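# Align the odd knob in each knob-box row

## Task

The knob box is laid out in rows (A1 to A4, B1 to B4, and so on), and in every row at least three knobs already share one mark. Rotate each knob that shows a different mark until it matches the rest of its row, and leave every other knob on the mark it shows now. The knobs must stay on these marks by themselves once the robot lets go; a knob that holds its mark only while the gripper grips it does not count.

## Robot and tools

Robot: a single SO101 arm with five revolute joints (shoulder_pan, shoulder_lift, elbow_flex, wrist_flex, wrist_roll) and a one-sided gripper. Because there are only five joints, the fingers always lie in the vertical plane through the base axis and the gripper. Joint ranges in rad: pan -1.920 to 1.920, lift -1.745 to 1.745, elbow -1.690 to 1.580, wrist flex -1.658 to 1.658, wrist roll -2.744 to 2.841. Turning a knob will mostly mean gripping it and then rolling the wrist (rz).

Frames. The scene frame has its origin on the table top under the arm's base, with +z up and +y to the left when facing along +x. The gripper frame has the fingers pointing along +z and closing along y. Only the -y finger moves; the +y finger is fixed. end_effector_position is the middle of the fixed finger's pad, about 5 mm short of its tip. When fully open, the moving finger's tip sits about 85 mm back toward the wrist. To tilt the fingers by angle a within their plane, send the rotation vector a*(cos w, sin w, 0) in gripper axes, where w is the wrist_roll angle. Positive a swings them outward and then upward. Pointing straight down works only low and close in: about 0.09 m above the base at 0.16 m out, and about 0.04 m at 0.25 m out.

execute_actions(actions): actions is a list of actions. Each action is a table of 1 to 15 rows, and each row lasts one 1/30 s step. If the table has fewer than 15 rows, its last row is repeated until 15 steps have run. A row is 7 numbers in [-1, 1]: dx, dy, dz, rx, ry, rz, opening. The first six are an offset in the gripper's own axes. Every row counts from the gripper pose measured when that action began, not from the row before. For the first action of a call, that start pose is the last pose reported in this scene. Scale: 1.0 means 0.6 m for dx, dy, dz and 180 degrees for the rotation. rx, ry, rz form one rotation vector. opening is absolute, not an offset: +1 is fully open (0.106 m), -1 is closed, and 0 is about 0.074 m. It follows joint travel, not width. Allow at least 0.5 s to close fully. An empty list only returns the current state and images.

move(target, speed, blocking): target is one row of 7 numbers laid out as above. It is an offset from the pose in this scene's latest result that shows a pose, and its opening is absolute and sent at the start. The path is straight and lasts 0.5 to 10 s; if it needs longer, it stops at 10 s short of the target. speed is in m/s, from 0.002 to 0.5, default 0.25, and rotation is capped at twice that value in rad/s. The path does not slow down for obstacles. Faster contact hits harder, and a target set deeper past the contact presses harder. With blocking=false the call returns after 0.5 s while the arm keeps going. Until the move is shown to have ended, check it with wait(0) or end it with stop before sending other motion. wait(seconds) runs 0 to 10 s while the last command is held. stop brakes a running move, and braking needs room. zoom_image(camera, region) enlarges part of the latest cam_high (896x504) or cam_wrist (504x504, fisheye) image. region is [x0, y0, x1, y1] in pixels, at most 504 by 504. read_manual(section) returns only licence texts. finished_scene(scene) ends the current scene, so pass its number and call it only once the knobs are correct.

Each step is clipped to within 70 mm and 16 degrees of the measured pose. After an action the arm continues at most to the last clipped pose, so a big offset needs several actions. Expect errors of a few mm, and about 1 cm far out. With the fingers down near the base (within about 0.15 m) and wrist_roll outside about -1.9 to 0.0, the bracket can clash with the arm.

Results give end_effector_position (m) and end_effector_quat_wxyz in the scene frame, and joint positions in base-to-tip order. grip_measured is on the same scale as opening. Hand target is the pose the controller is now driving toward. 'pose unreachable' means the clearance check changed or blocked the command. Step readings with HELD mark steps that were held back. A move adds a 'move:' line with how it ended (done, off_target, moving, held, fault) and which limits acted: paced means the pose was clipped, held means steps were blocked. It also gives the distance to the target. MOTOR HOT appears from 55 °C. At 70 °C an OVER-TEMPERATURE FAULT stops the arm until it cools. FAULT lines mark other stops.

Avoid the following. Do not push a joint into something rigid for about 2 s in total, or the motor weakens silently; a one-action move a few cm the other way restores it. Do not command an opening more than about 0.08 below grip_measured for long, or the grip force fades. A grip only needs the opening a bit below grip_measured. Do not drop, slam or knock anything, and never let an object leave the table. Release each knob and back off before ending the scene.

Each tool is called after "Request:" as a command line: name --argument value for each argument, lists and objects as JSON in quotes; but a table of rows of numbers goes row by row, as --pt "numbers of a row", without its own name.

## Session

I'll start by looking at the scene.

Request:
execute_actions --actions '[]'

Scene clock: 0.00 s.
end_effector_position=(+0.0998, +0.2097, +0.2044) grip_measured=+1.00 end_effector_quat_wxyz=(-0.564, +0.776, +0.028, +0.281)
Joint positions: [-1.118 -1.109  1.283  0.03   0.548  0.106]
Hand target: +0.100, +0.210, +0.204; -0.564, +0.776, +0.028, +0.281

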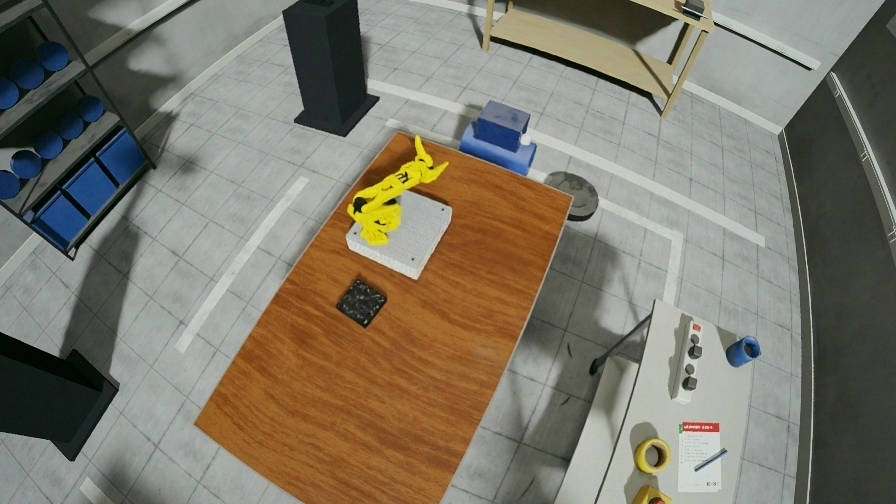

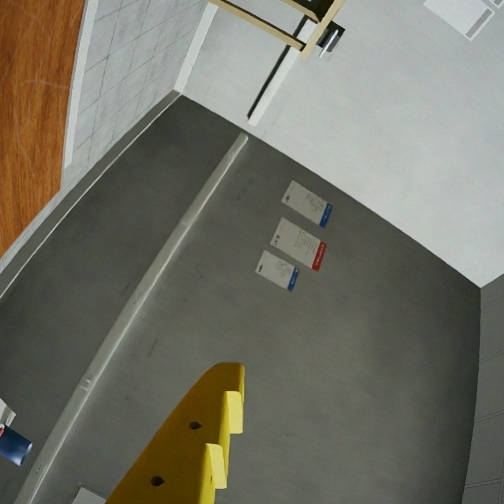

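Request:
zoom_image --camera "cam_high" --region '[320, 260, 410, 340]'

Request:
zoom_image --camera "cam_high" --region '[320, 120, 480, 300]'

Region (320, 260, 410, 340) of cam_high's 896x504 image, scaled by 5.600, with more detail than that image has.

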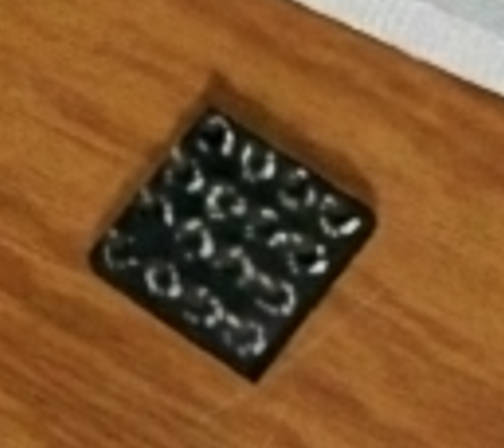

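Region (320, 120, 480, 300) of cam_high's 896x504 image, scaled by 2.800, with more detail than that image has.

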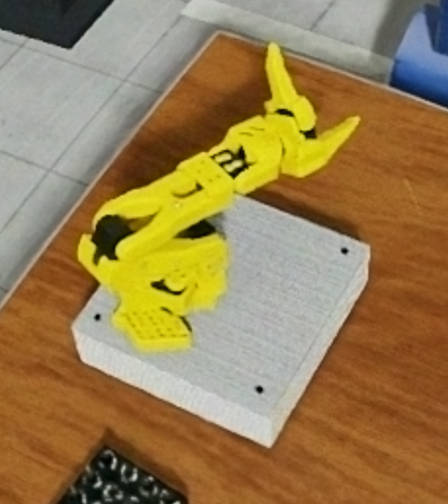

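Request:
move --target '[0.211, 0.19, -0.167, -0.1247, 0.272, 0.3012, 1]' --speed 0.45

Scene clock: 121.97 s.
end_effector_position=(+0.2046, +0.0474, +0.1818) grip_measured=+1.00 end_effector_quat_wxyz=(-0.434, +0.607, -0.606, +0.276)
Joint positions: [-0.193 -1.184  1.159  0.513 -0.172  0.106]
Hand target: +0.206, +0.046, +0.183; -0.436, +0.600, -0.611, +0.277
Off the commanded pose: 0.006 m, 2 deg.
move: done
camera_calibration (this result's frames):
cam_wrist: T_world_to_cam=[[0.517642, -0.0996588, 0.849774, -0.254236], [-0.372909, -0.920174, 0.119244, 0.120537], [0.770056, -0.378614, -0.513484, 0.0214784], [0, 0, 0, 1]] pos_world=[0.160013, 0.0937104, 0.212699]

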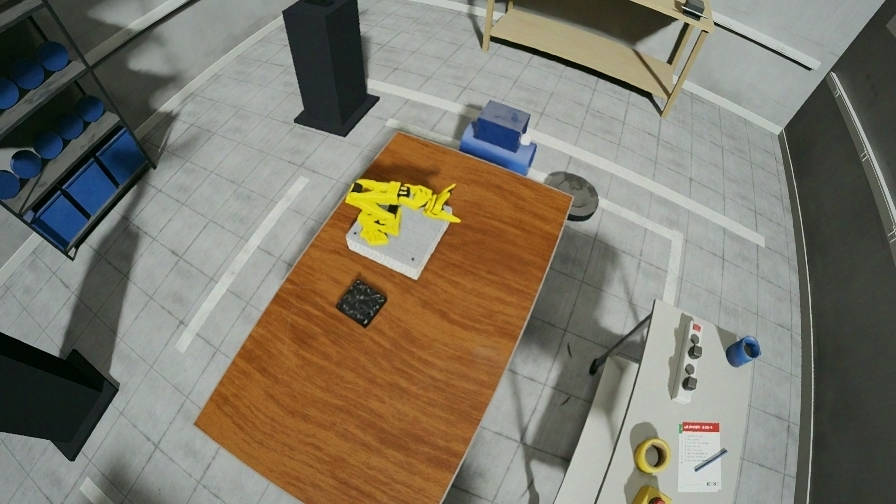

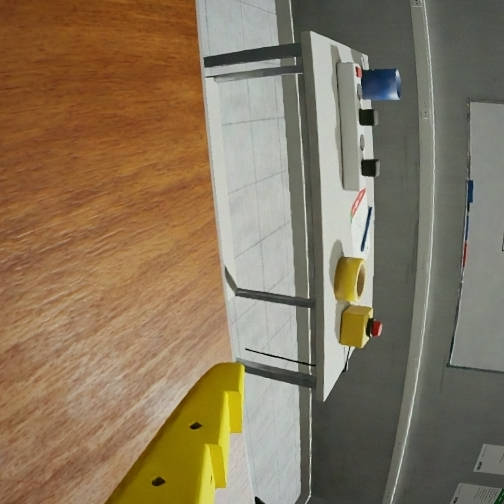

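Request:
move --target '[0.2603, 0.0433, -0.1266, 0.0669, 0.2594, 0.3767, 1]' --speed 0.45

Scene clock: 146.57 s.
end_effector_position=(+0.1450, -0.1120, +0.1615) grip_measured=+1.00 end_effector_quat_wxyz=(+0.306, +0.025, +0.921, -0.242)
Joint positions: [ 0.72  -1.17   1.064  0.877 -0.885  0.106]
Hand target: +0.145, -0.114, +0.163; +0.308, +0.034, +0.919, -0.244
Off the commanded pose: 0.006 m, 2 deg.
move: done
camera_calibration (this result's frames):
cam_wrist: T_world_to_cam=[[-0.174066, -0.892692, 0.415694, -0.140452], [-0.984656, 0.152476, -0.0848727, 0.195873], [0.0123818, -0.424089, -0.905536, 0.164628], [0, 0, 0, 1]] pos_world=[0.166381, -0.0854291, 0.224086]

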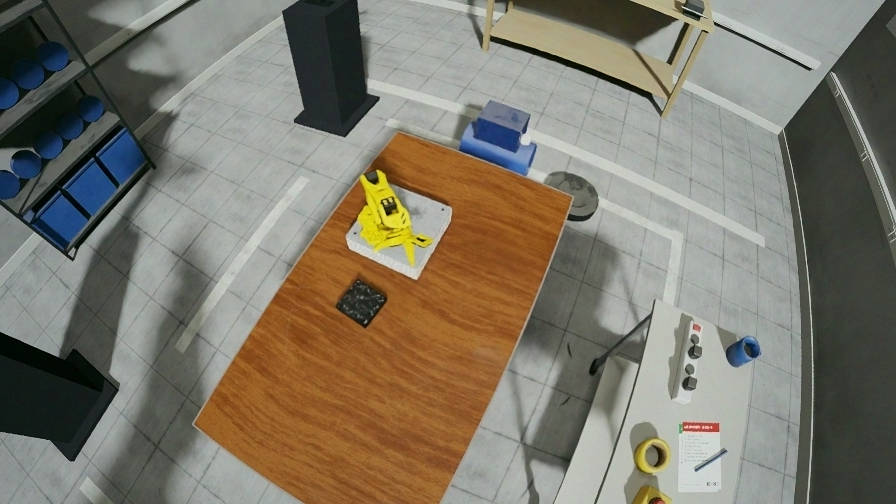

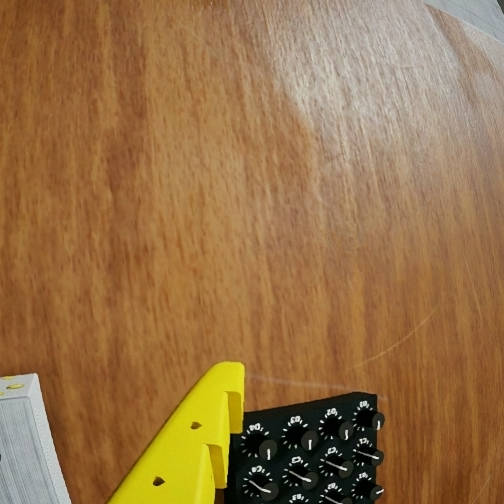

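Request:
move --target '[0.2232, -0.1116, -0.0889, 0.1737, 0.1321, 0.4333, 1]' --speed 0.45

Scene clock: 166.93 s.
end_effector_position=(-0.0007, -0.1580, +0.1468) grip_measured=+1.00 end_effector_quat_wxyz=(+0.190, +0.710, +0.649, -0.195)
Joint positions: [ 1.652 -1.124  1.001  1.145 -1.559  0.106]
Hand target: -0.002, -0.160, +0.148; +0.192, +0.716, +0.642, -0.197
Off the commanded pose: 0.007 m, 2 deg.
move: done
camera_calibration (this result's frames):
cam_wrist: T_world_to_cam=[[-0.997166, 0.0664082, -0.0353621, 0.0163857], [0.0652082, 0.99729, 0.0340709, 0.174955], [0.0375288, 0.0316685, -0.998794, 0.219346], [0, 0, 0, 1]] pos_world=[-0.00330106, -0.182515, 0.2137]

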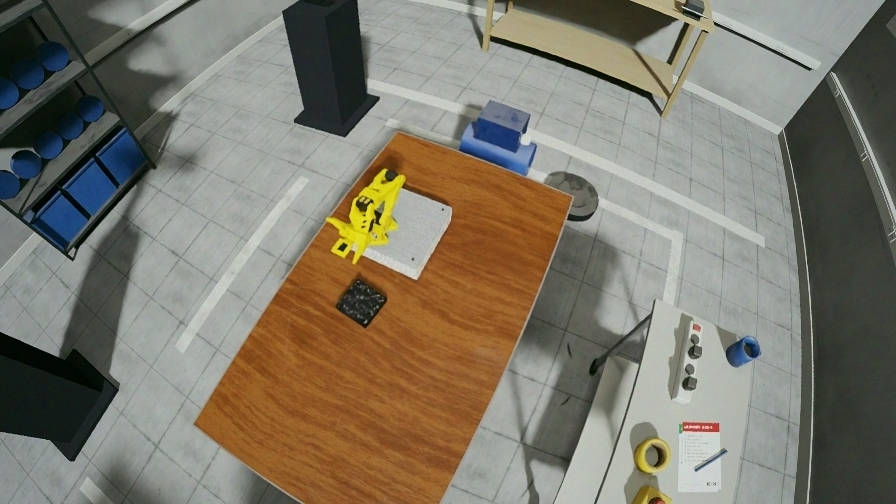

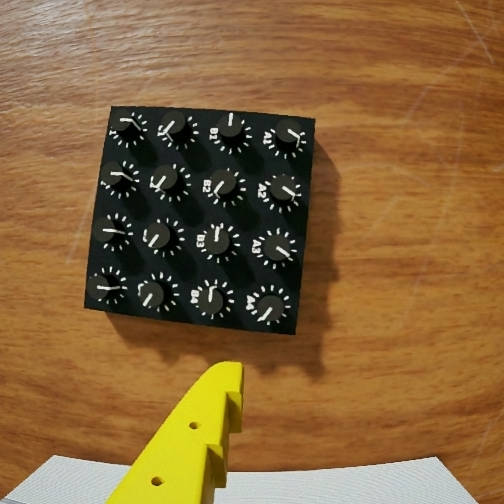

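Request:
zoom_image --camera "cam_wrist" --region '[75, 95, 325, 345]'

Region (75, 95, 325, 345) of cam_wrist's 504x504 image, scaled by 2.016, with more detail than that image has.

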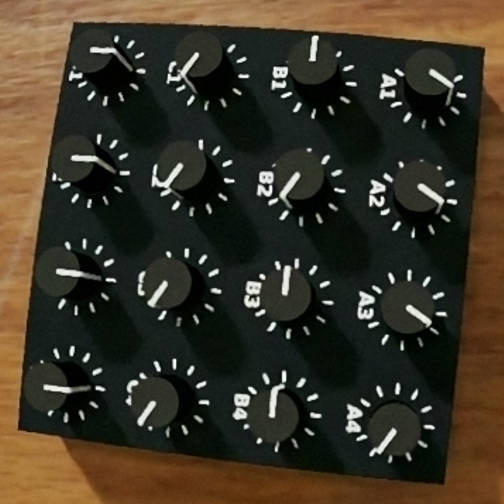

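Request:
zoom_image --camera "cam_wrist" --region '[80, 100, 200, 220]'

Request:
zoom_image --camera "cam_wrist" --region '[75, 205, 195, 325]'

Request:
zoom_image --camera "cam_wrist" --region '[195, 105, 315, 225]'

Request:
zoom_image --camera "cam_wrist" --region '[185, 218, 305, 338]'

Region (80, 100, 200, 220) of cam_wrist's 504x504 image, scaled by 4.200, with more detail than that image has.

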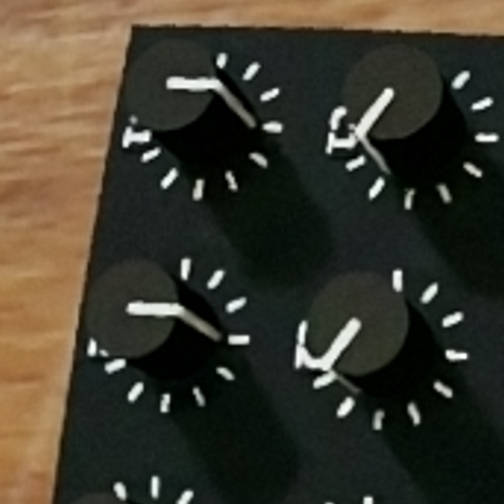

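Region (75, 205, 195, 325) of cam_wrist's 504x504 image, scaled by 4.200, with more detail than that image has.

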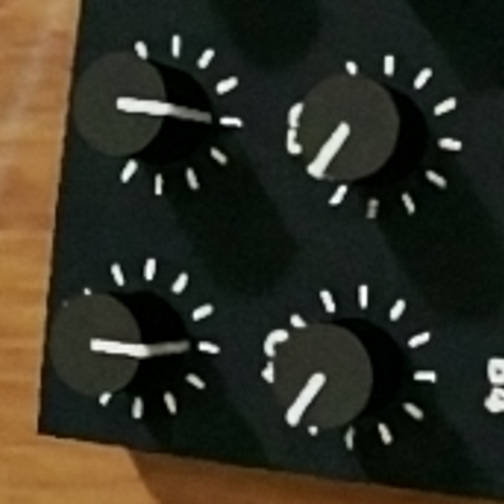

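Region (195, 105, 315, 225) of cam_wrist's 504x504 image, scaled by 4.200, with more detail than that image has.

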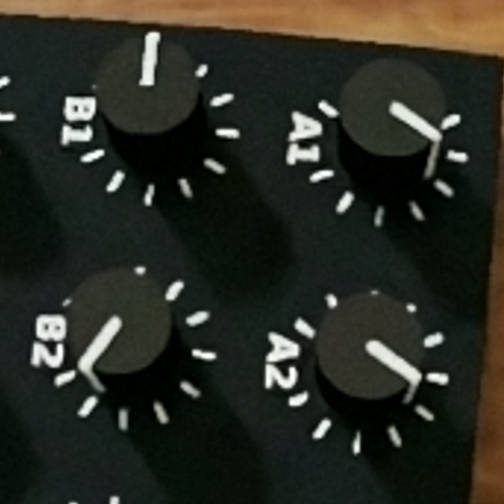

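Region (185, 218, 305, 338) of cam_wrist's 504x504 image, scaled by 4.200, with more detail than that image has.

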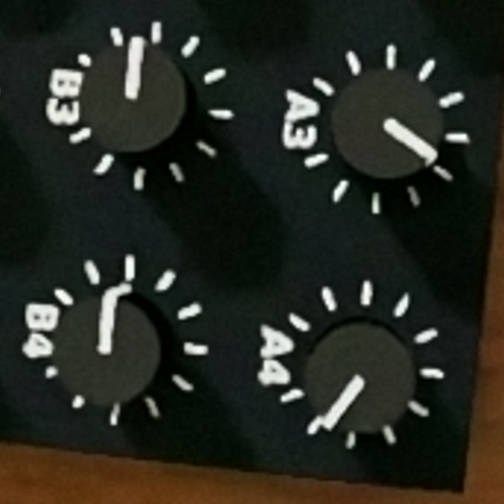

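Request:
zoom_image --camera "cam_high" --region '[330, 272, 394, 336]'

Region (330, 272, 394, 336) of cam_high's 896x504 image, scaled by 7.875, with more detail than that image has.

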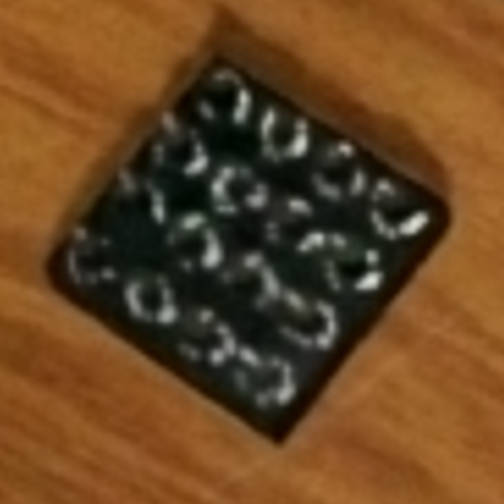

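Request:
zoom_image --camera "cam_high" --region '[315, 200, 415, 300]'

Region (315, 200, 415, 300) of cam_high's 896x504 image, scaled by 5.040, with more detail than that image has.

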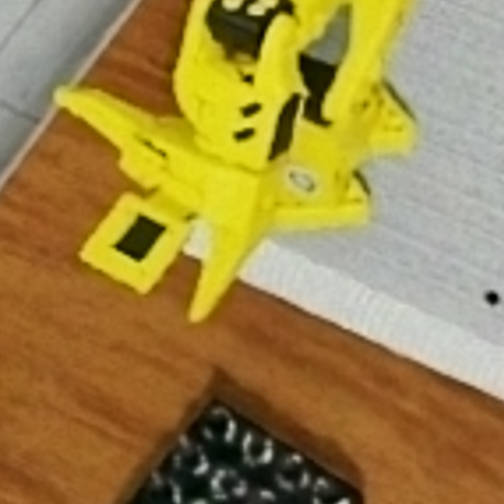

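Request:
move --target '[0.071, 0.0025, 0.0967, 0.0213, 0.1745, 0.0555, -0.76]' --speed 0.3

Scene clock: 288.30 s.
end_effector_position=(+0.0004, -0.1526, +0.0783) grip_measured=-0.75 end_effector_quat_wxyz=(+0.003, +0.796, +0.605, -0.004)
Joint positions: [ 1.645 -0.233  0.775  1.022 -1.747  0.021]
Hand target: +0.002, -0.153, +0.077; +0.000, +0.796, +0.605, -0.002
Off the commanded pose: 0.004 m, 1 deg.
move: done
camera_calibration (this result's frames):
cam_wrist: T_world_to_cam=[[-0.964707, 0.262082, -0.0255575, 0.0438268], [0.206262, 0.812421, 0.545369, 0.103484], [0.163695, 0.52085, -0.837806, 0.212711], [0, 0, 0, 1]] pos_world=[-0.0138846, -0.206349, 0.122894]

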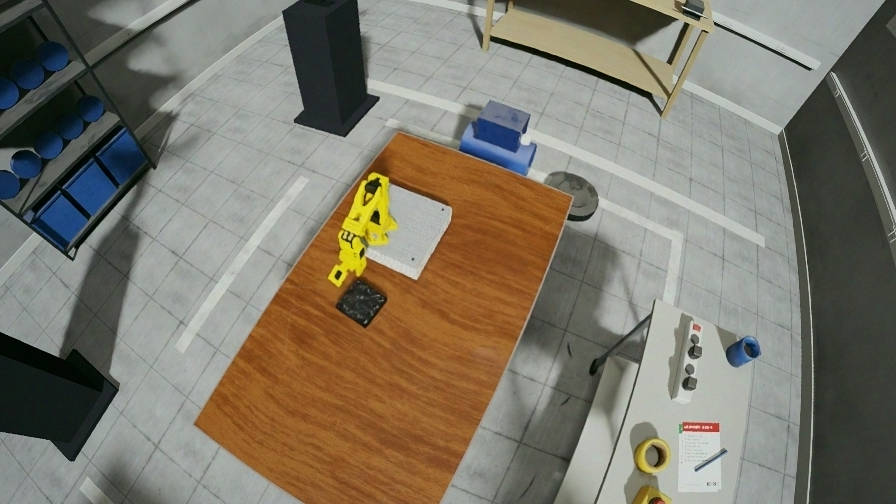

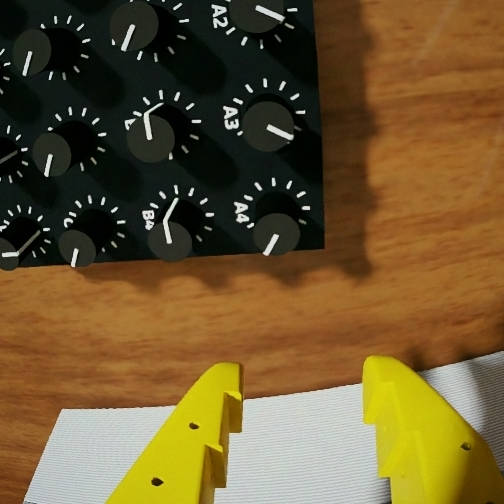

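Request:
zoom_image --camera "cam_wrist" --region '[210, 160, 336, 286]'

Request:
zoom_image --camera "cam_wrist" --region '[160, 330, 440, 504]'

Region (210, 160, 336, 286) of cam_wrist's 504x504 image, scaled by 4.000, with more detail than that image has.

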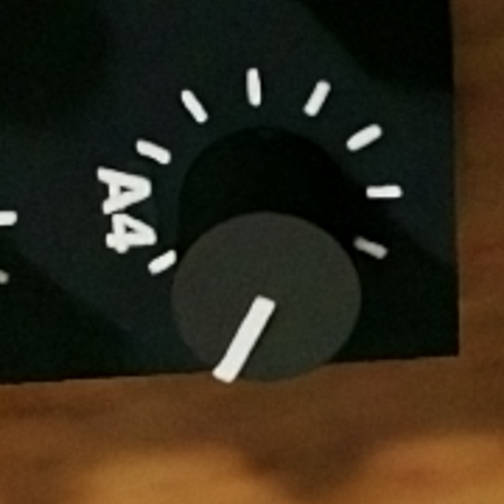

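Region (160, 330, 440, 504) of cam_wrist's 504x504 image, scaled by 1.800, with more detail than that image has; it fills the top 313 rows of this view, and the rest is white.

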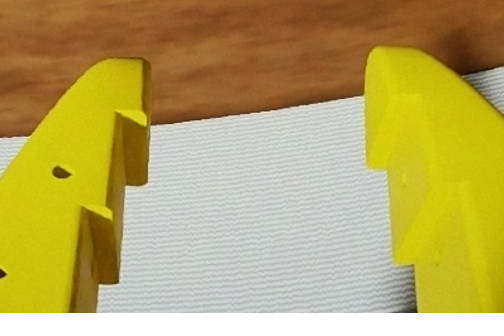

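Request:
zoom_image --camera "cam_wrist" --region '[110, 60, 330, 280]'

Region (110, 60, 330, 280) of cam_wrist's 504x504 image, scaled by 2.291, with more detail than that image has.

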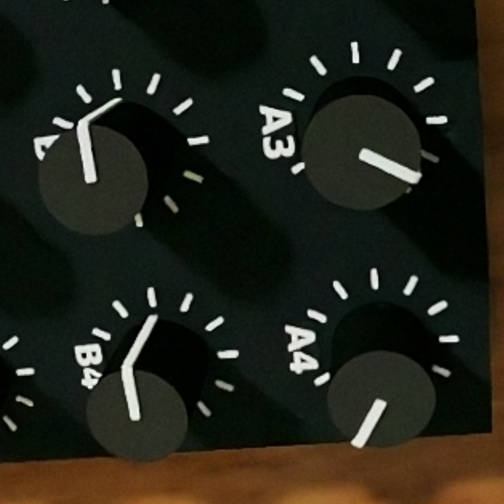

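Request:
move --target '[-0.0102, 0.0035, 0.0425, 0.0043, 0.0186, 0, -0.76]' --speed 0.1

Scene clock: 409.07 s.
end_effector_position=(+0.0001, -0.1589, +0.0550) grip_measured=-0.75 end_effector_quat_wxyz=(-0.019, +0.796, +0.604, +0.014)
Joint positions: [ 1.645  0.016  0.702  0.904 -1.747  0.021]
Hand target: +0.001, -0.159, +0.053; -0.021, +0.796, +0.604, +0.016
Off the commanded pose: 0.002 m, 0 deg.
move: done
camera_calibration (this result's frames):
cam_wrist: T_world_to_cam=[[-0.96462, 0.26331, -0.0132311, 0.0440603], [0.204854, 0.78017, 0.591075, 0.113751], [0.165959, 0.567452, -0.806508, 0.202197], [0, 0, 0, 1]] pos_world=[-0.0143573, -0.215084, 0.0964209]

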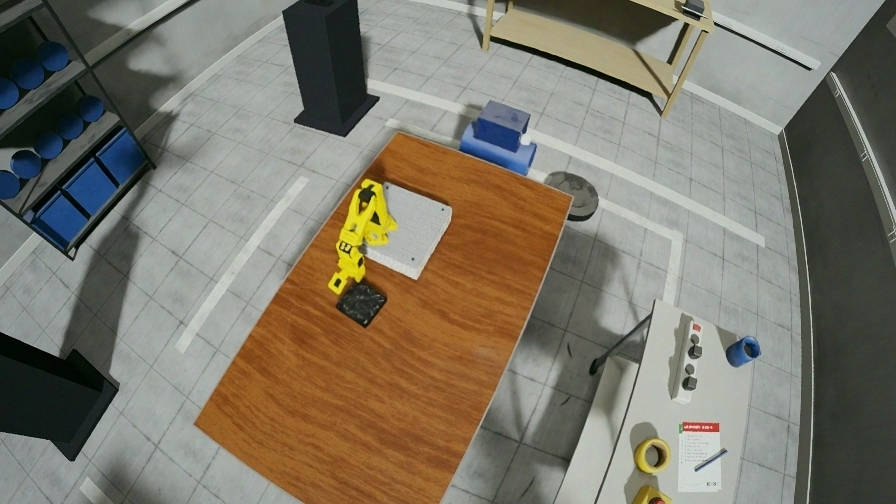

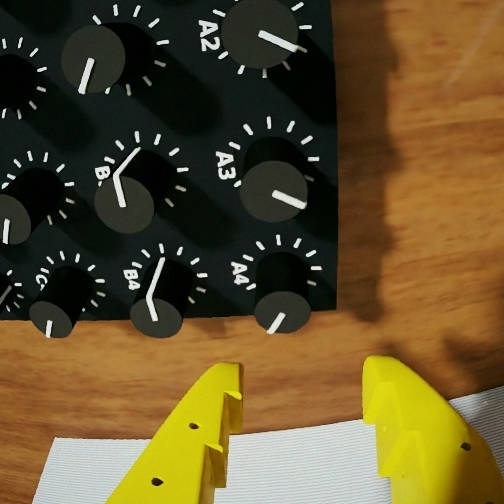

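Request:
zoom_image --camera "cam_wrist" --region '[200, 220, 380, 400]'

Region (200, 220, 380, 400) of cam_wrist's 504x504 image, scaled by 2.800, with more detail than that image has.

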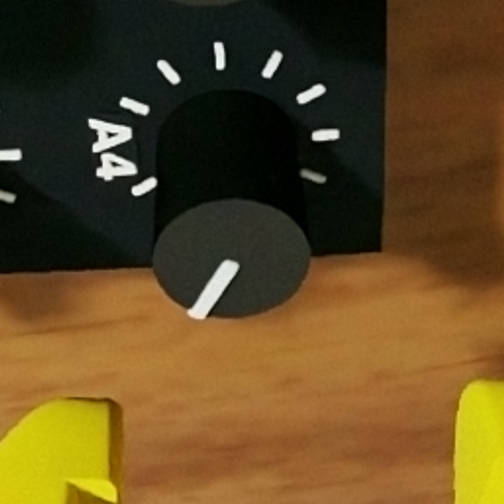

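Request:
move --target '[-0.001, 0.0, 0.042, 0, 0, 0, -0.76]' --speed 0.05

Scene clock: 466.93 s.
end_effector_position=(-0.0002, -0.1635, +0.0338) grip_measured=-0.75 end_effector_quat_wxyz=(-0.010, +0.796, +0.605, +0.006)
Joint positions: [ 1.645  0.158  0.72   0.719 -1.747  0.021]
Hand target: -0.000, -0.159, +0.030; -0.019, +0.796, +0.604, +0.014
Off the commanded pose: 0.007 m, 1 deg.
move: done
camera_calibration (this result's frames):
cam_wrist: T_world_to_cam=[[-0.964654, 0.262865, -0.0185699, 0.0448593], [0.205478, 0.794434, 0.571535, 0.132997], [0.164989, 0.547518, -0.820367, 0.184989], [0, 0, 0, 1]] pos_world=[-0.0145755, -0.218734, 0.0765799]

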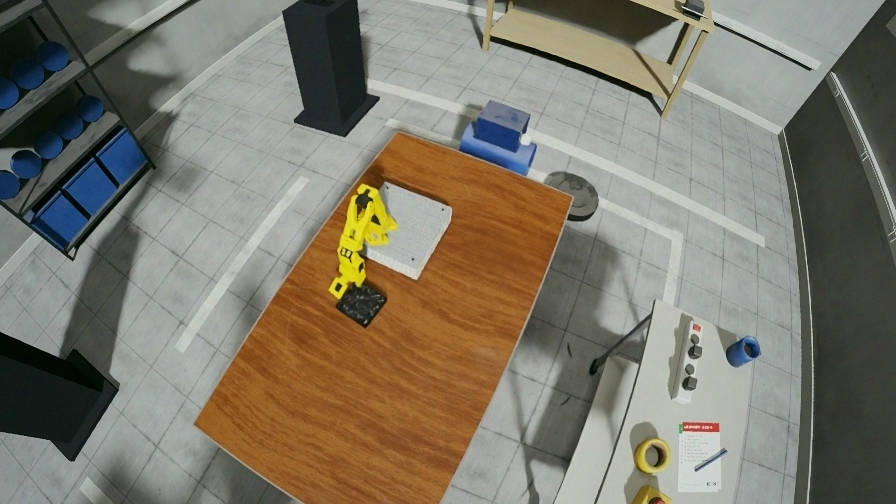

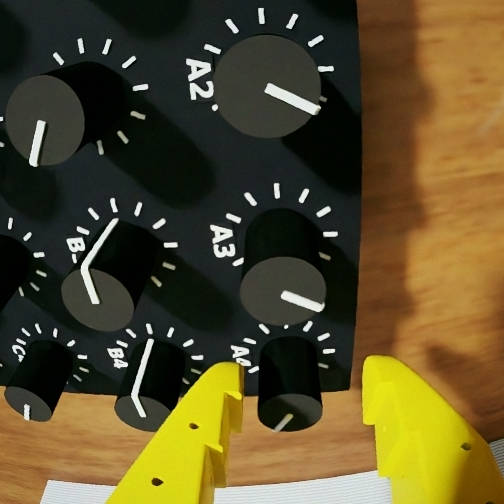

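Request:
zoom_image --camera "cam_wrist" --region '[200, 310, 390, 500]'

Region (200, 310, 390, 500) of cam_wrist's 504x504 image, scaled by 2.653, with more detail than that image has.

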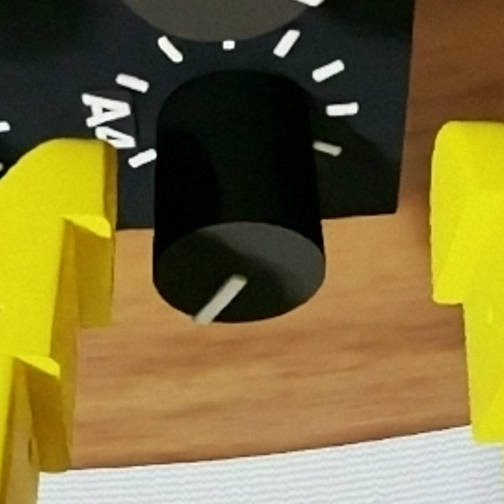

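Request:
move --target '[0.0175, -0.0088, 0.0112, 0.0042, 0.0185, 0.006, -0.79]' --speed 0.04

Scene clock: 524.83 s.
end_effector_position=(-0.0012, -0.1592, +0.0311) grip_measured=-0.78 end_effector_quat_wxyz=(-0.018, +0.799, +0.601, +0.014)
Joint positions: [ 1.652  0.174  0.728  0.719 -1.747  0.018]
Hand target: -0.002, -0.152, +0.028; -0.032, +0.801, +0.597, +0.026
Off the commanded pose: 0.008 m, 2 deg.
move: done
camera_calibration (this result's frames):
cam_wrist: T_world_to_cam=[[-0.962574, 0.270677, -0.0135926, 0.0437633], [0.210865, 0.779493, 0.589854, 0.128301], [0.170255, 0.564912, -0.807396, 0.182942], [0, 0, 0, 1]] pos_world=[-0.0160754, -0.215201, 0.0726224]

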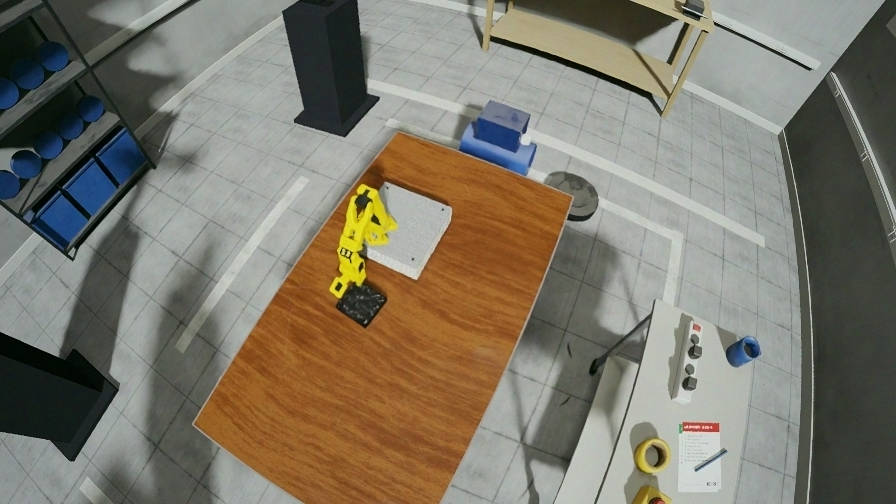

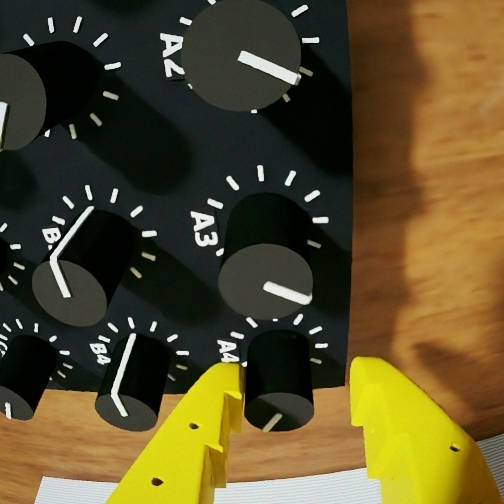

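Request:
zoom_image --camera "cam_wrist" --region '[200, 310, 390, 500]'

Region (200, 310, 390, 500) of cam_wrist's 504x504 image, scaled by 2.653, with more detail than that image has.

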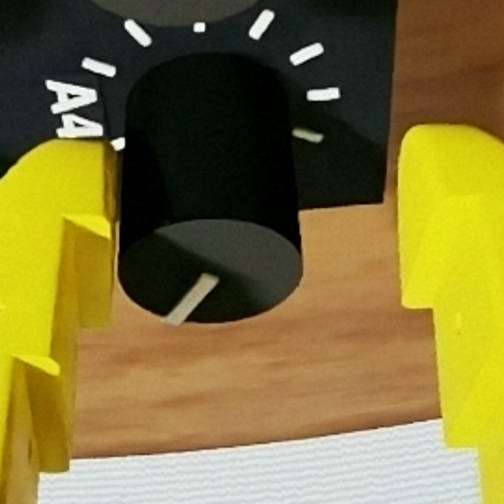

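Request:
execute_actions --actions '[[[0,0,0,0,0,0,-0.80],[0,0,0,0,0,0,-0.82],[0,0,0,0,0,0,-0.84],[0,0,0,0,0,0,-0.85],[0,0,0,0,0,0,-0.86],[0,0,0,0,0,0,-0.87],[0,0,0,0,0,0,-0.88],[0,0,0,0,0,0,-0.89],[0,0,0,0,0,0,-0.90],[0,0,0,0,0,0,-0.91],[0,0,0,0,0,0,-0.92]]]'

Scene clock: 543.43 s.
end_effector_position=(-0.0012, -0.1592, +0.0311) grip_measured=-0.88 end_effector_quat_wxyz=(-0.018, +0.799, +0.601, +0.014)
Joint positions: [ 1.652  0.174  0.728  0.719 -1.747  0.011]
Hand target: -0.001, -0.159, +0.031; -0.018, +0.799, +0.601, +0.014
Off the commanded pose: 0.000 m, 0 deg.
Step readings (end_effector_position):
0: (-0.0012, -0.1592, +0.0311)
1: (-0.0012, -0.1592, +0.0311)
2: (-0.0012, -0.1592, +0.0311)
4: (-0.0012, -0.1592, +0.0311)
8: (-0.0012, -0.1592, +0.0311)
15: end_effector_position above
camera_calibration (this result's frames):
cam_wrist: T_world_to_cam=[[-0.962574, 0.270677, -0.0135926, 0.0437633], [0.210865, 0.779493, 0.589854, 0.128301], [0.170255, 0.564912, -0.807396, 0.182942], [0, 0, 0, 1]] pos_world=[-0.0160754, -0.215201, 0.0726224]

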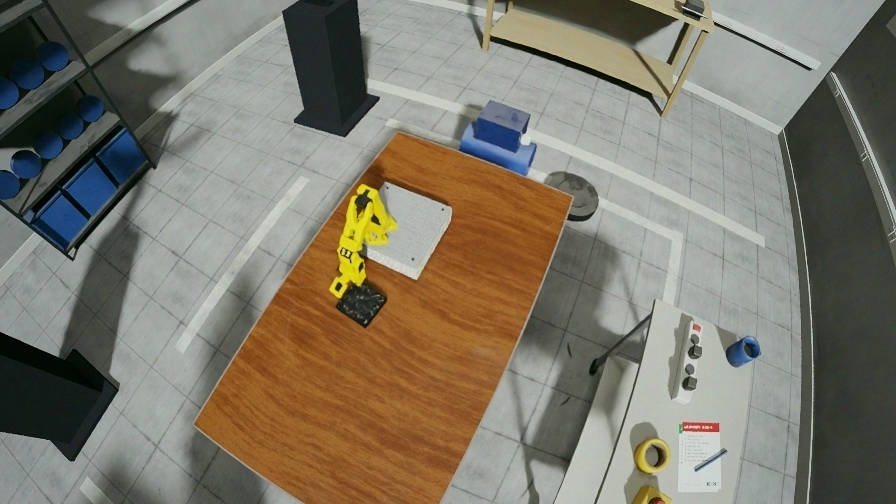

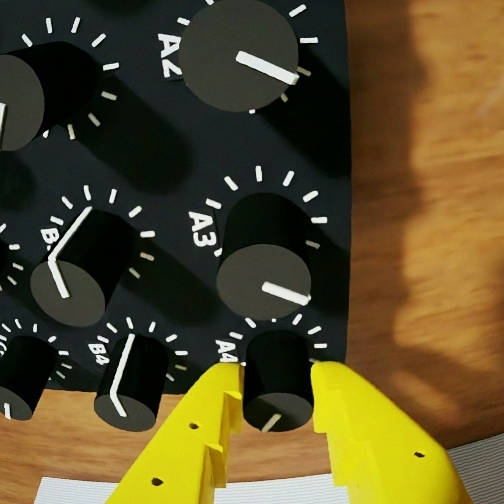

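Request:
execute_actions --actions '[[[0.0002,0,0,0,0,-0.0056,-0.94],[0.0003,0,0,0,0,-0.0111,-0.94],[0.0007,0,0,0,0,-0.0222,-0.94],[0.001,-0.0001,0,0,0,-0.0333,-0.94],[0.0014,-0.0001,0,0,0,-0.0472,-0.94],[0.0018,-0.0002,0,0,0,-0.0611,-0.94],[0.0022,-0.0003,0,0,0,-0.075,-0.94],[0.0026,-0.0004,0,0,0,-0.0889,-0.94],[0.003,-0.0005,0,0,0,-0.1028,-0.94],[0.0034,-0.0006,0,0,0,-0.1167,-0.94],[0.0038,-0.0008,0,0,0,-0.1306,-0.94],[0.0042,-0.001,0,0,0,-0.1444,-0.94],[0.0045,-0.0012,0,0,0,-0.1583,-0.94],[0.0049,-0.0014,0,0,0,-0.1722,-0.94],[0.0052,-0.0016,0,0,0,-0.1861,-0.94]],[[0.0015,-0.0001,0,0,0,-0.05,-0.94],[0.0019,-0.0002,0,0,0,-0.0639,-0.94],[0.0023,-0.0003,0,0,0,-0.0778,-0.94],[0.0027,-0.0004,0,0,0,-0.0917,-0.94],[0.0031,-0.0005,0,0,0,-0.1056,-0.94],[0.0035,-0.0007,0,0,0,-0.1194,-0.94],[0.0039,-0.0008,0,0,0,-0.1333,-0.94],[0.0042,-0.001,0,0,0,-0.1472,-0.94],[0.0046,-0.0012,0,0,0,-0.1611,-0.94],[0.005,-0.0014,0,0,0,-0.175,-0.94],[0.0053,-0.0016,0,0,0,-0.1889,-0.94],[0.0057,-0.0019,0,0,0,-0.2028,-0.94],[0.006,-0.0021,0,0,0,-0.2167,-0.94],[0.0062,-0.0023,0,0,0,-0.2278,-0.94],[0.0064,-0.0024,0,0,0,-0.2333,-0.94]]]'

Scene clock: 571.70 s.
end_effector_position=(-0.0035, -0.1518, +0.0316) grip_measured=-0.88 end_effector_quat_wxyz=(-0.008, +0.381, +0.924, +0.021)
Joint positions: [ 1.652  0.174  0.726  0.719 -0.68   0.011]
Hand target: -0.003, -0.153, +0.032; -0.007, +0.333, +0.943, +0.020
Off the commanded pose: 0.001 m, 6 deg.
Step readings (end_effector_position; steps 1 to 15: 1st action; 16 to 30: 2nd action):
0: (-0.0012, -0.1592, +0.0311)
1: (-0.0012, -0.1592, +0.0311)
2: (-0.0012, -0.1591, +0.0311)
4: (-0.0012, -0.1589, +0.0311)
8: (-0.0010, -0.1584, +0.0313)
15: (-0.0011, -0.1561, +0.0314)
16: (-0.0012, -0.1557, +0.0314)
17: (-0.0013, -0.1554, +0.0314)
19: (-0.0015, -0.1549, +0.0315)
23: (-0.0020, -0.1537, +0.0315)
30: end_effector_position above
camera_calibration (this result's frames):
cam_wrist: T_world_to_cam=[[-0.700469, -0.711348, -0.0576825, -0.107199], [-0.604307, 0.548179, 0.578198, 0.0852161], [-0.37968, 0.439868, -0.813855, 0.158884], [0, 0, 0, 1]] pos_world=[0.0367324, -0.192857, 0.0738531]

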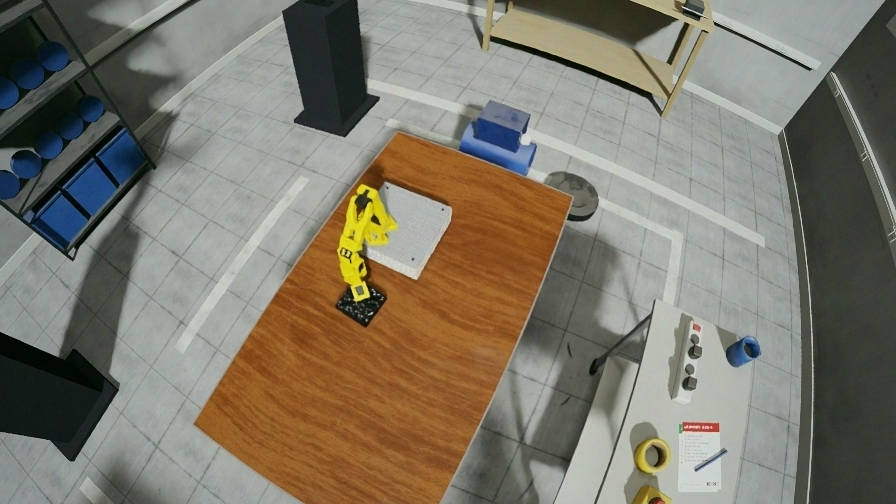

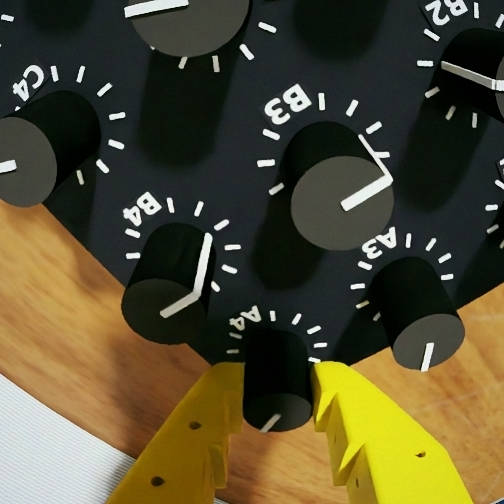

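Request:
execute_actions --actions '[[[0.0012,-0.0001,0,0,0,-0.0389,-0.94],[0.0016,-0.0001,0,0,0,-0.0528,-0.94],[0.002,-0.0002,0,0,0,-0.0667,-0.94],[0.0024,-0.0003,0,0,0,-0.0806,-0.94],[0.0028,-0.0004,0,0,0,-0.0944,-0.94],[0.0032,-0.0005,0,0,0,-0.1083,-0.94],[0.0036,-0.0007,0,0,0,-0.1222,-0.94],[0.0039,-0.0008,0,0,0,-0.1333,-0.94],[0.0042,-0.001,0,0,0,-0.1444,-0.94],[0.0044,-0.0011,0,0,0,-0.1528,-0.94],[0.0046,-0.0012,0,0,0,-0.1594,-0.94],[0.0047,-0.0012,0,0,0,-0.1639,-0.94],[0.0048,-0.0013,0,0,0,-0.1667,-0.94]]]'

Request:
zoom_image --camera "cam_wrist" --region '[150, 200, 450, 500]'

Scene clock: 585.43 s.
end_effector_position=(-0.0068, -0.1500, +0.0317) grip_measured=-0.88 end_effector_quat_wxyz=(-0.003, +0.146, +0.989, +0.022)
Joint positions: [ 1.652  0.174  0.726  0.719 -0.19   0.011]
Hand target: -0.006, -0.150, +0.032; -0.003, +0.130, +0.991, +0.022
Off the commanded pose: 0.001 m, 2 deg.
Step readings (end_effector_position):
0: (-0.0040, -0.1514, +0.0316)
1: (-0.0040, -0.1514, +0.0316)
2: (-0.0040, -0.1514, +0.0316)
4: (-0.0043, -0.1511, +0.0316)
8: (-0.0053, -0.1505, +0.0316)
15: end_effector_position above
camera_calibration (this result's frames):
cam_wrist: T_world_to_cam=[[-0.283024, -0.956658, -0.0685746, -0.141809], [-0.802912, 0.197216, 0.562528, 0.0286331], [-0.524623, 0.214268, -0.823929, 0.122359], [0, 0, 0, 1]] pos_world=[0.047047, -0.167527, 0.0749837]

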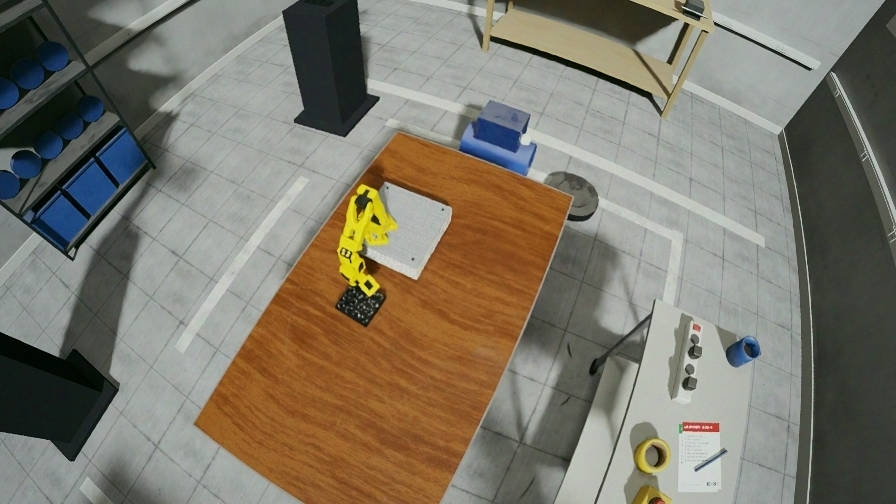

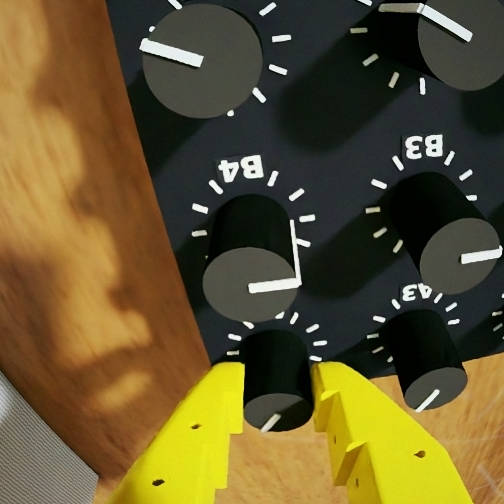

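Region (150, 200, 450, 500) of cam_wrist's 504x504 image, scaled by 1.680, with more detail than that image has.

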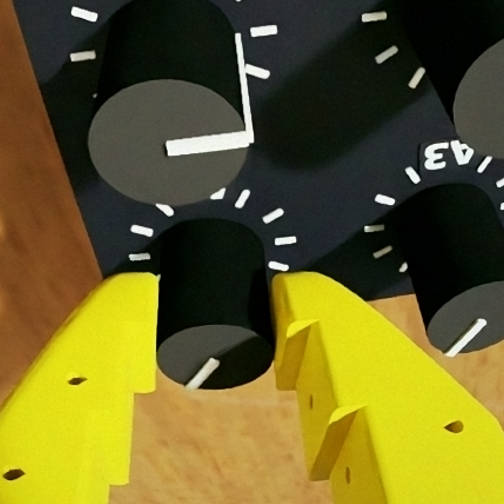

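Request:
execute_actions --actions '[[[0.0002,0,0,0,0,-0.012,-0.94],[0.0004,0,0,0,0,-0.017,-0.94],[0.0005,0,0,0,0,-0.021,-0.94],[0.0006,0,0,0,0,-0.024,-0.94],[0.0007,0,0,0,0,-0.026,-0.94],[0.0008,0,0,0,0,-0.027,-0.94],[0.0008,0,0,0,0,-0.027,-0.94],[0.0008,0,0,0,0,-0.027,-0.94],[0.0008,0,0,0,0,-0.027,-0.94],[0.0008,0,0,0,0,-0.027,-0.90],[0.0008,0,0,0,0,-0.027,-0.86],[0.0008,0,0,0,0,-0.027,-0.82]],[[-0.0003,-0.002,-0.002,0.002,0,0,-0.82],[-0.0006,-0.004,-0.004,0.004,-0.0005,0,-0.82],[-0.001,-0.0058,-0.006,0.0056,-0.001,0,-0.82],[-0.001,-0.0058,-0.009,0.0056,-0.001,0,-0.82],[-0.001,-0.0058,-0.012,0.0056,-0.001,0,-0.82],[-0.001,-0.0058,-0.015,0.0056,-0.001,0,-0.82],[-0.001,-0.0058,-0.018,0.0056,-0.001,0,-0.82],[-0.001,-0.0058,-0.021,0.0056,-0.001,0,-0.82],[-0.001,-0.0058,-0.024,0.0056,-0.001,0,-0.82],[-0.001,-0.0058,-0.027,0.0056,-0.001,0,-0.82],[-0.001,-0.0058,-0.030,0.0056,-0.001,0,-0.82],[-0.001,-0.0058,-0.033,0.0056,-0.001,0,-0.82],[-0.001,-0.0058,-0.036,0.0056,-0.001,0,-0.82],[-0.001,-0.0058,-0.038,0.0056,-0.001,0,-0.82],[-0.001,-0.0058,-0.040,0.0056,-0.001,0,-0.82]]]'

Scene clock: 617.80 s.
end_effector_position=(-0.0074, -0.1514, +0.0490) grip_measured=-0.83 end_effector_quat_wxyz=(-0.002, +0.110, +0.994, +0.020)
Joint positions: [ 1.652  0.062  0.703  0.849 -0.117  0.015]
Hand target: -0.007, -0.154, +0.055; -0.002, +0.110, +0.994, +0.013
Off the commanded pose: 0.007 m, 1 deg.
Step readings (end_effector_position; steps 1 to 15: 1st action; 16 to 30: 2nd action):
0: (-0.0069, -0.1499, +0.0317)
1: (-0.0069, -0.1499, +0.0317)
2: (-0.0070, -0.1499, +0.0317)
4: (-0.0071, -0.1499, +0.0317)
8: (-0.0073, -0.1499, +0.0317)
15: (-0.0074, -0.1498, +0.0317)
16: (-0.0074, -0.1498, +0.0317)
17: (-0.0074, -0.1498, +0.0317)
19: (-0.0074, -0.1498, +0.0321)
23: (-0.0074, -0.1503, +0.0370)
30: end_effector_position above
camera_calibration (this result's frames):
cam_wrist: T_world_to_cam=[[-0.211732, -0.975174, -0.064845, -0.144582], [-0.816935, 0.140175, 0.559436, 0.0100996], [-0.536458, 0.171425, -0.826333, 0.130136], [0, 0, 0, 1]] pos_world=[0.0474505, -0.164717, 0.0925101]

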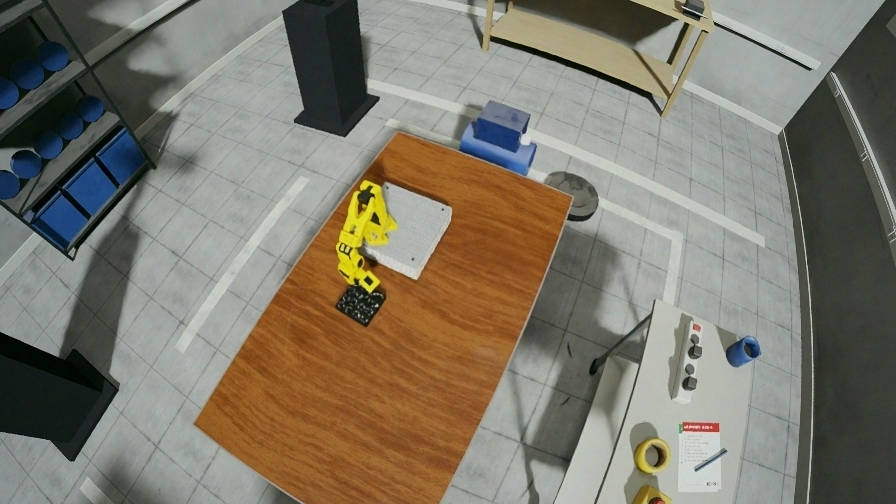

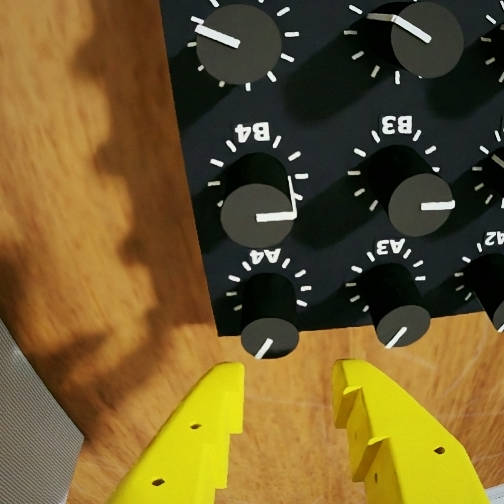

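Request:
zoom_image --camera "cam_wrist" --region '[200, 130, 460, 390]'

Region (200, 130, 460, 390) of cam_wrist's 504x504 image, scaled by 1.938, with more detail than that image has.

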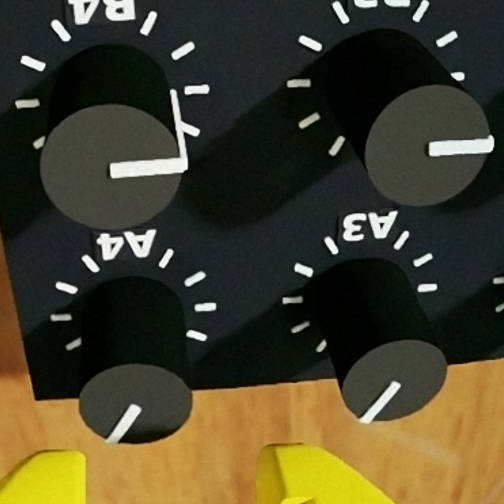

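Request:
move --target '[-0.0632, -0.0819, -0.0088, -0.002, 0.0027, 0.2565, -0.76]' --speed 0.4

Scene clock: 699.07 s.
end_effector_position=(+0.0164, -0.2100, +0.0566) grip_measured=-0.77 end_effector_quat_wxyz=(-0.009, +0.491, +0.871, +0.011)
Joint positions: [ 1.551  0.404  0.126  1.071 -1.025  0.02 ]
Hand target: +0.018, -0.208, +0.053; -0.015, +0.491, +0.871, +0.020
Off the commanded pose: 0.006 m, 1 deg.
move: done
camera_calibration (this result's frames):
cam_wrist: T_world_to_cam=[[-0.852091, -0.522083, -0.0370012, -0.0921118], [-0.445687, 0.686704, 0.574283, 0.141343], [-0.274415, 0.505833, -0.81782, 0.224726], [0, 0, 0, 1]] pos_world=[0.0461753, -0.258825, 0.0992061]

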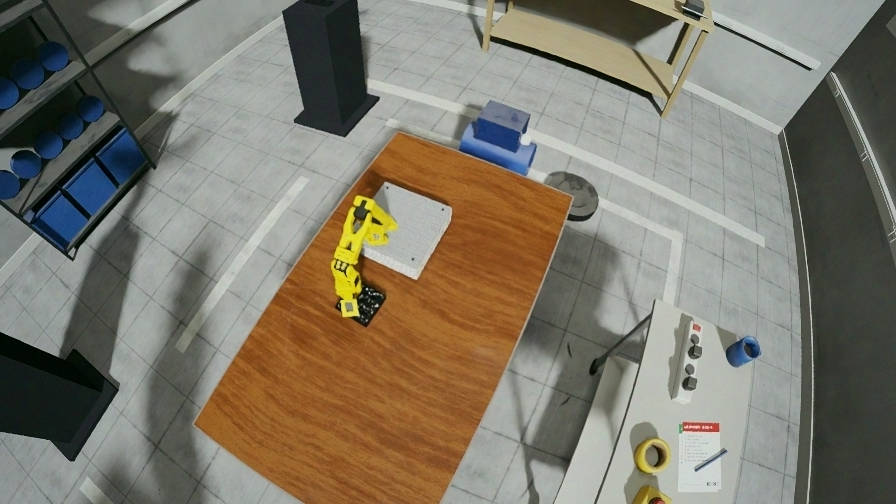

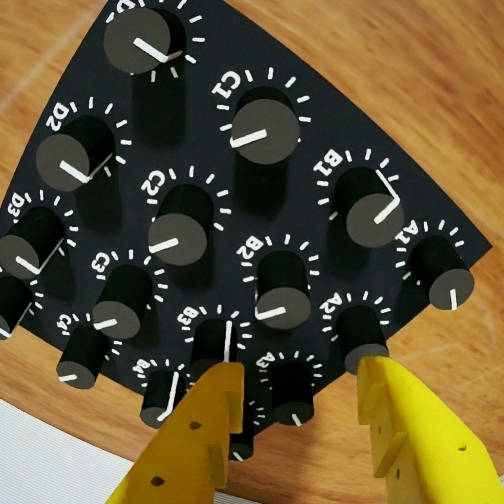

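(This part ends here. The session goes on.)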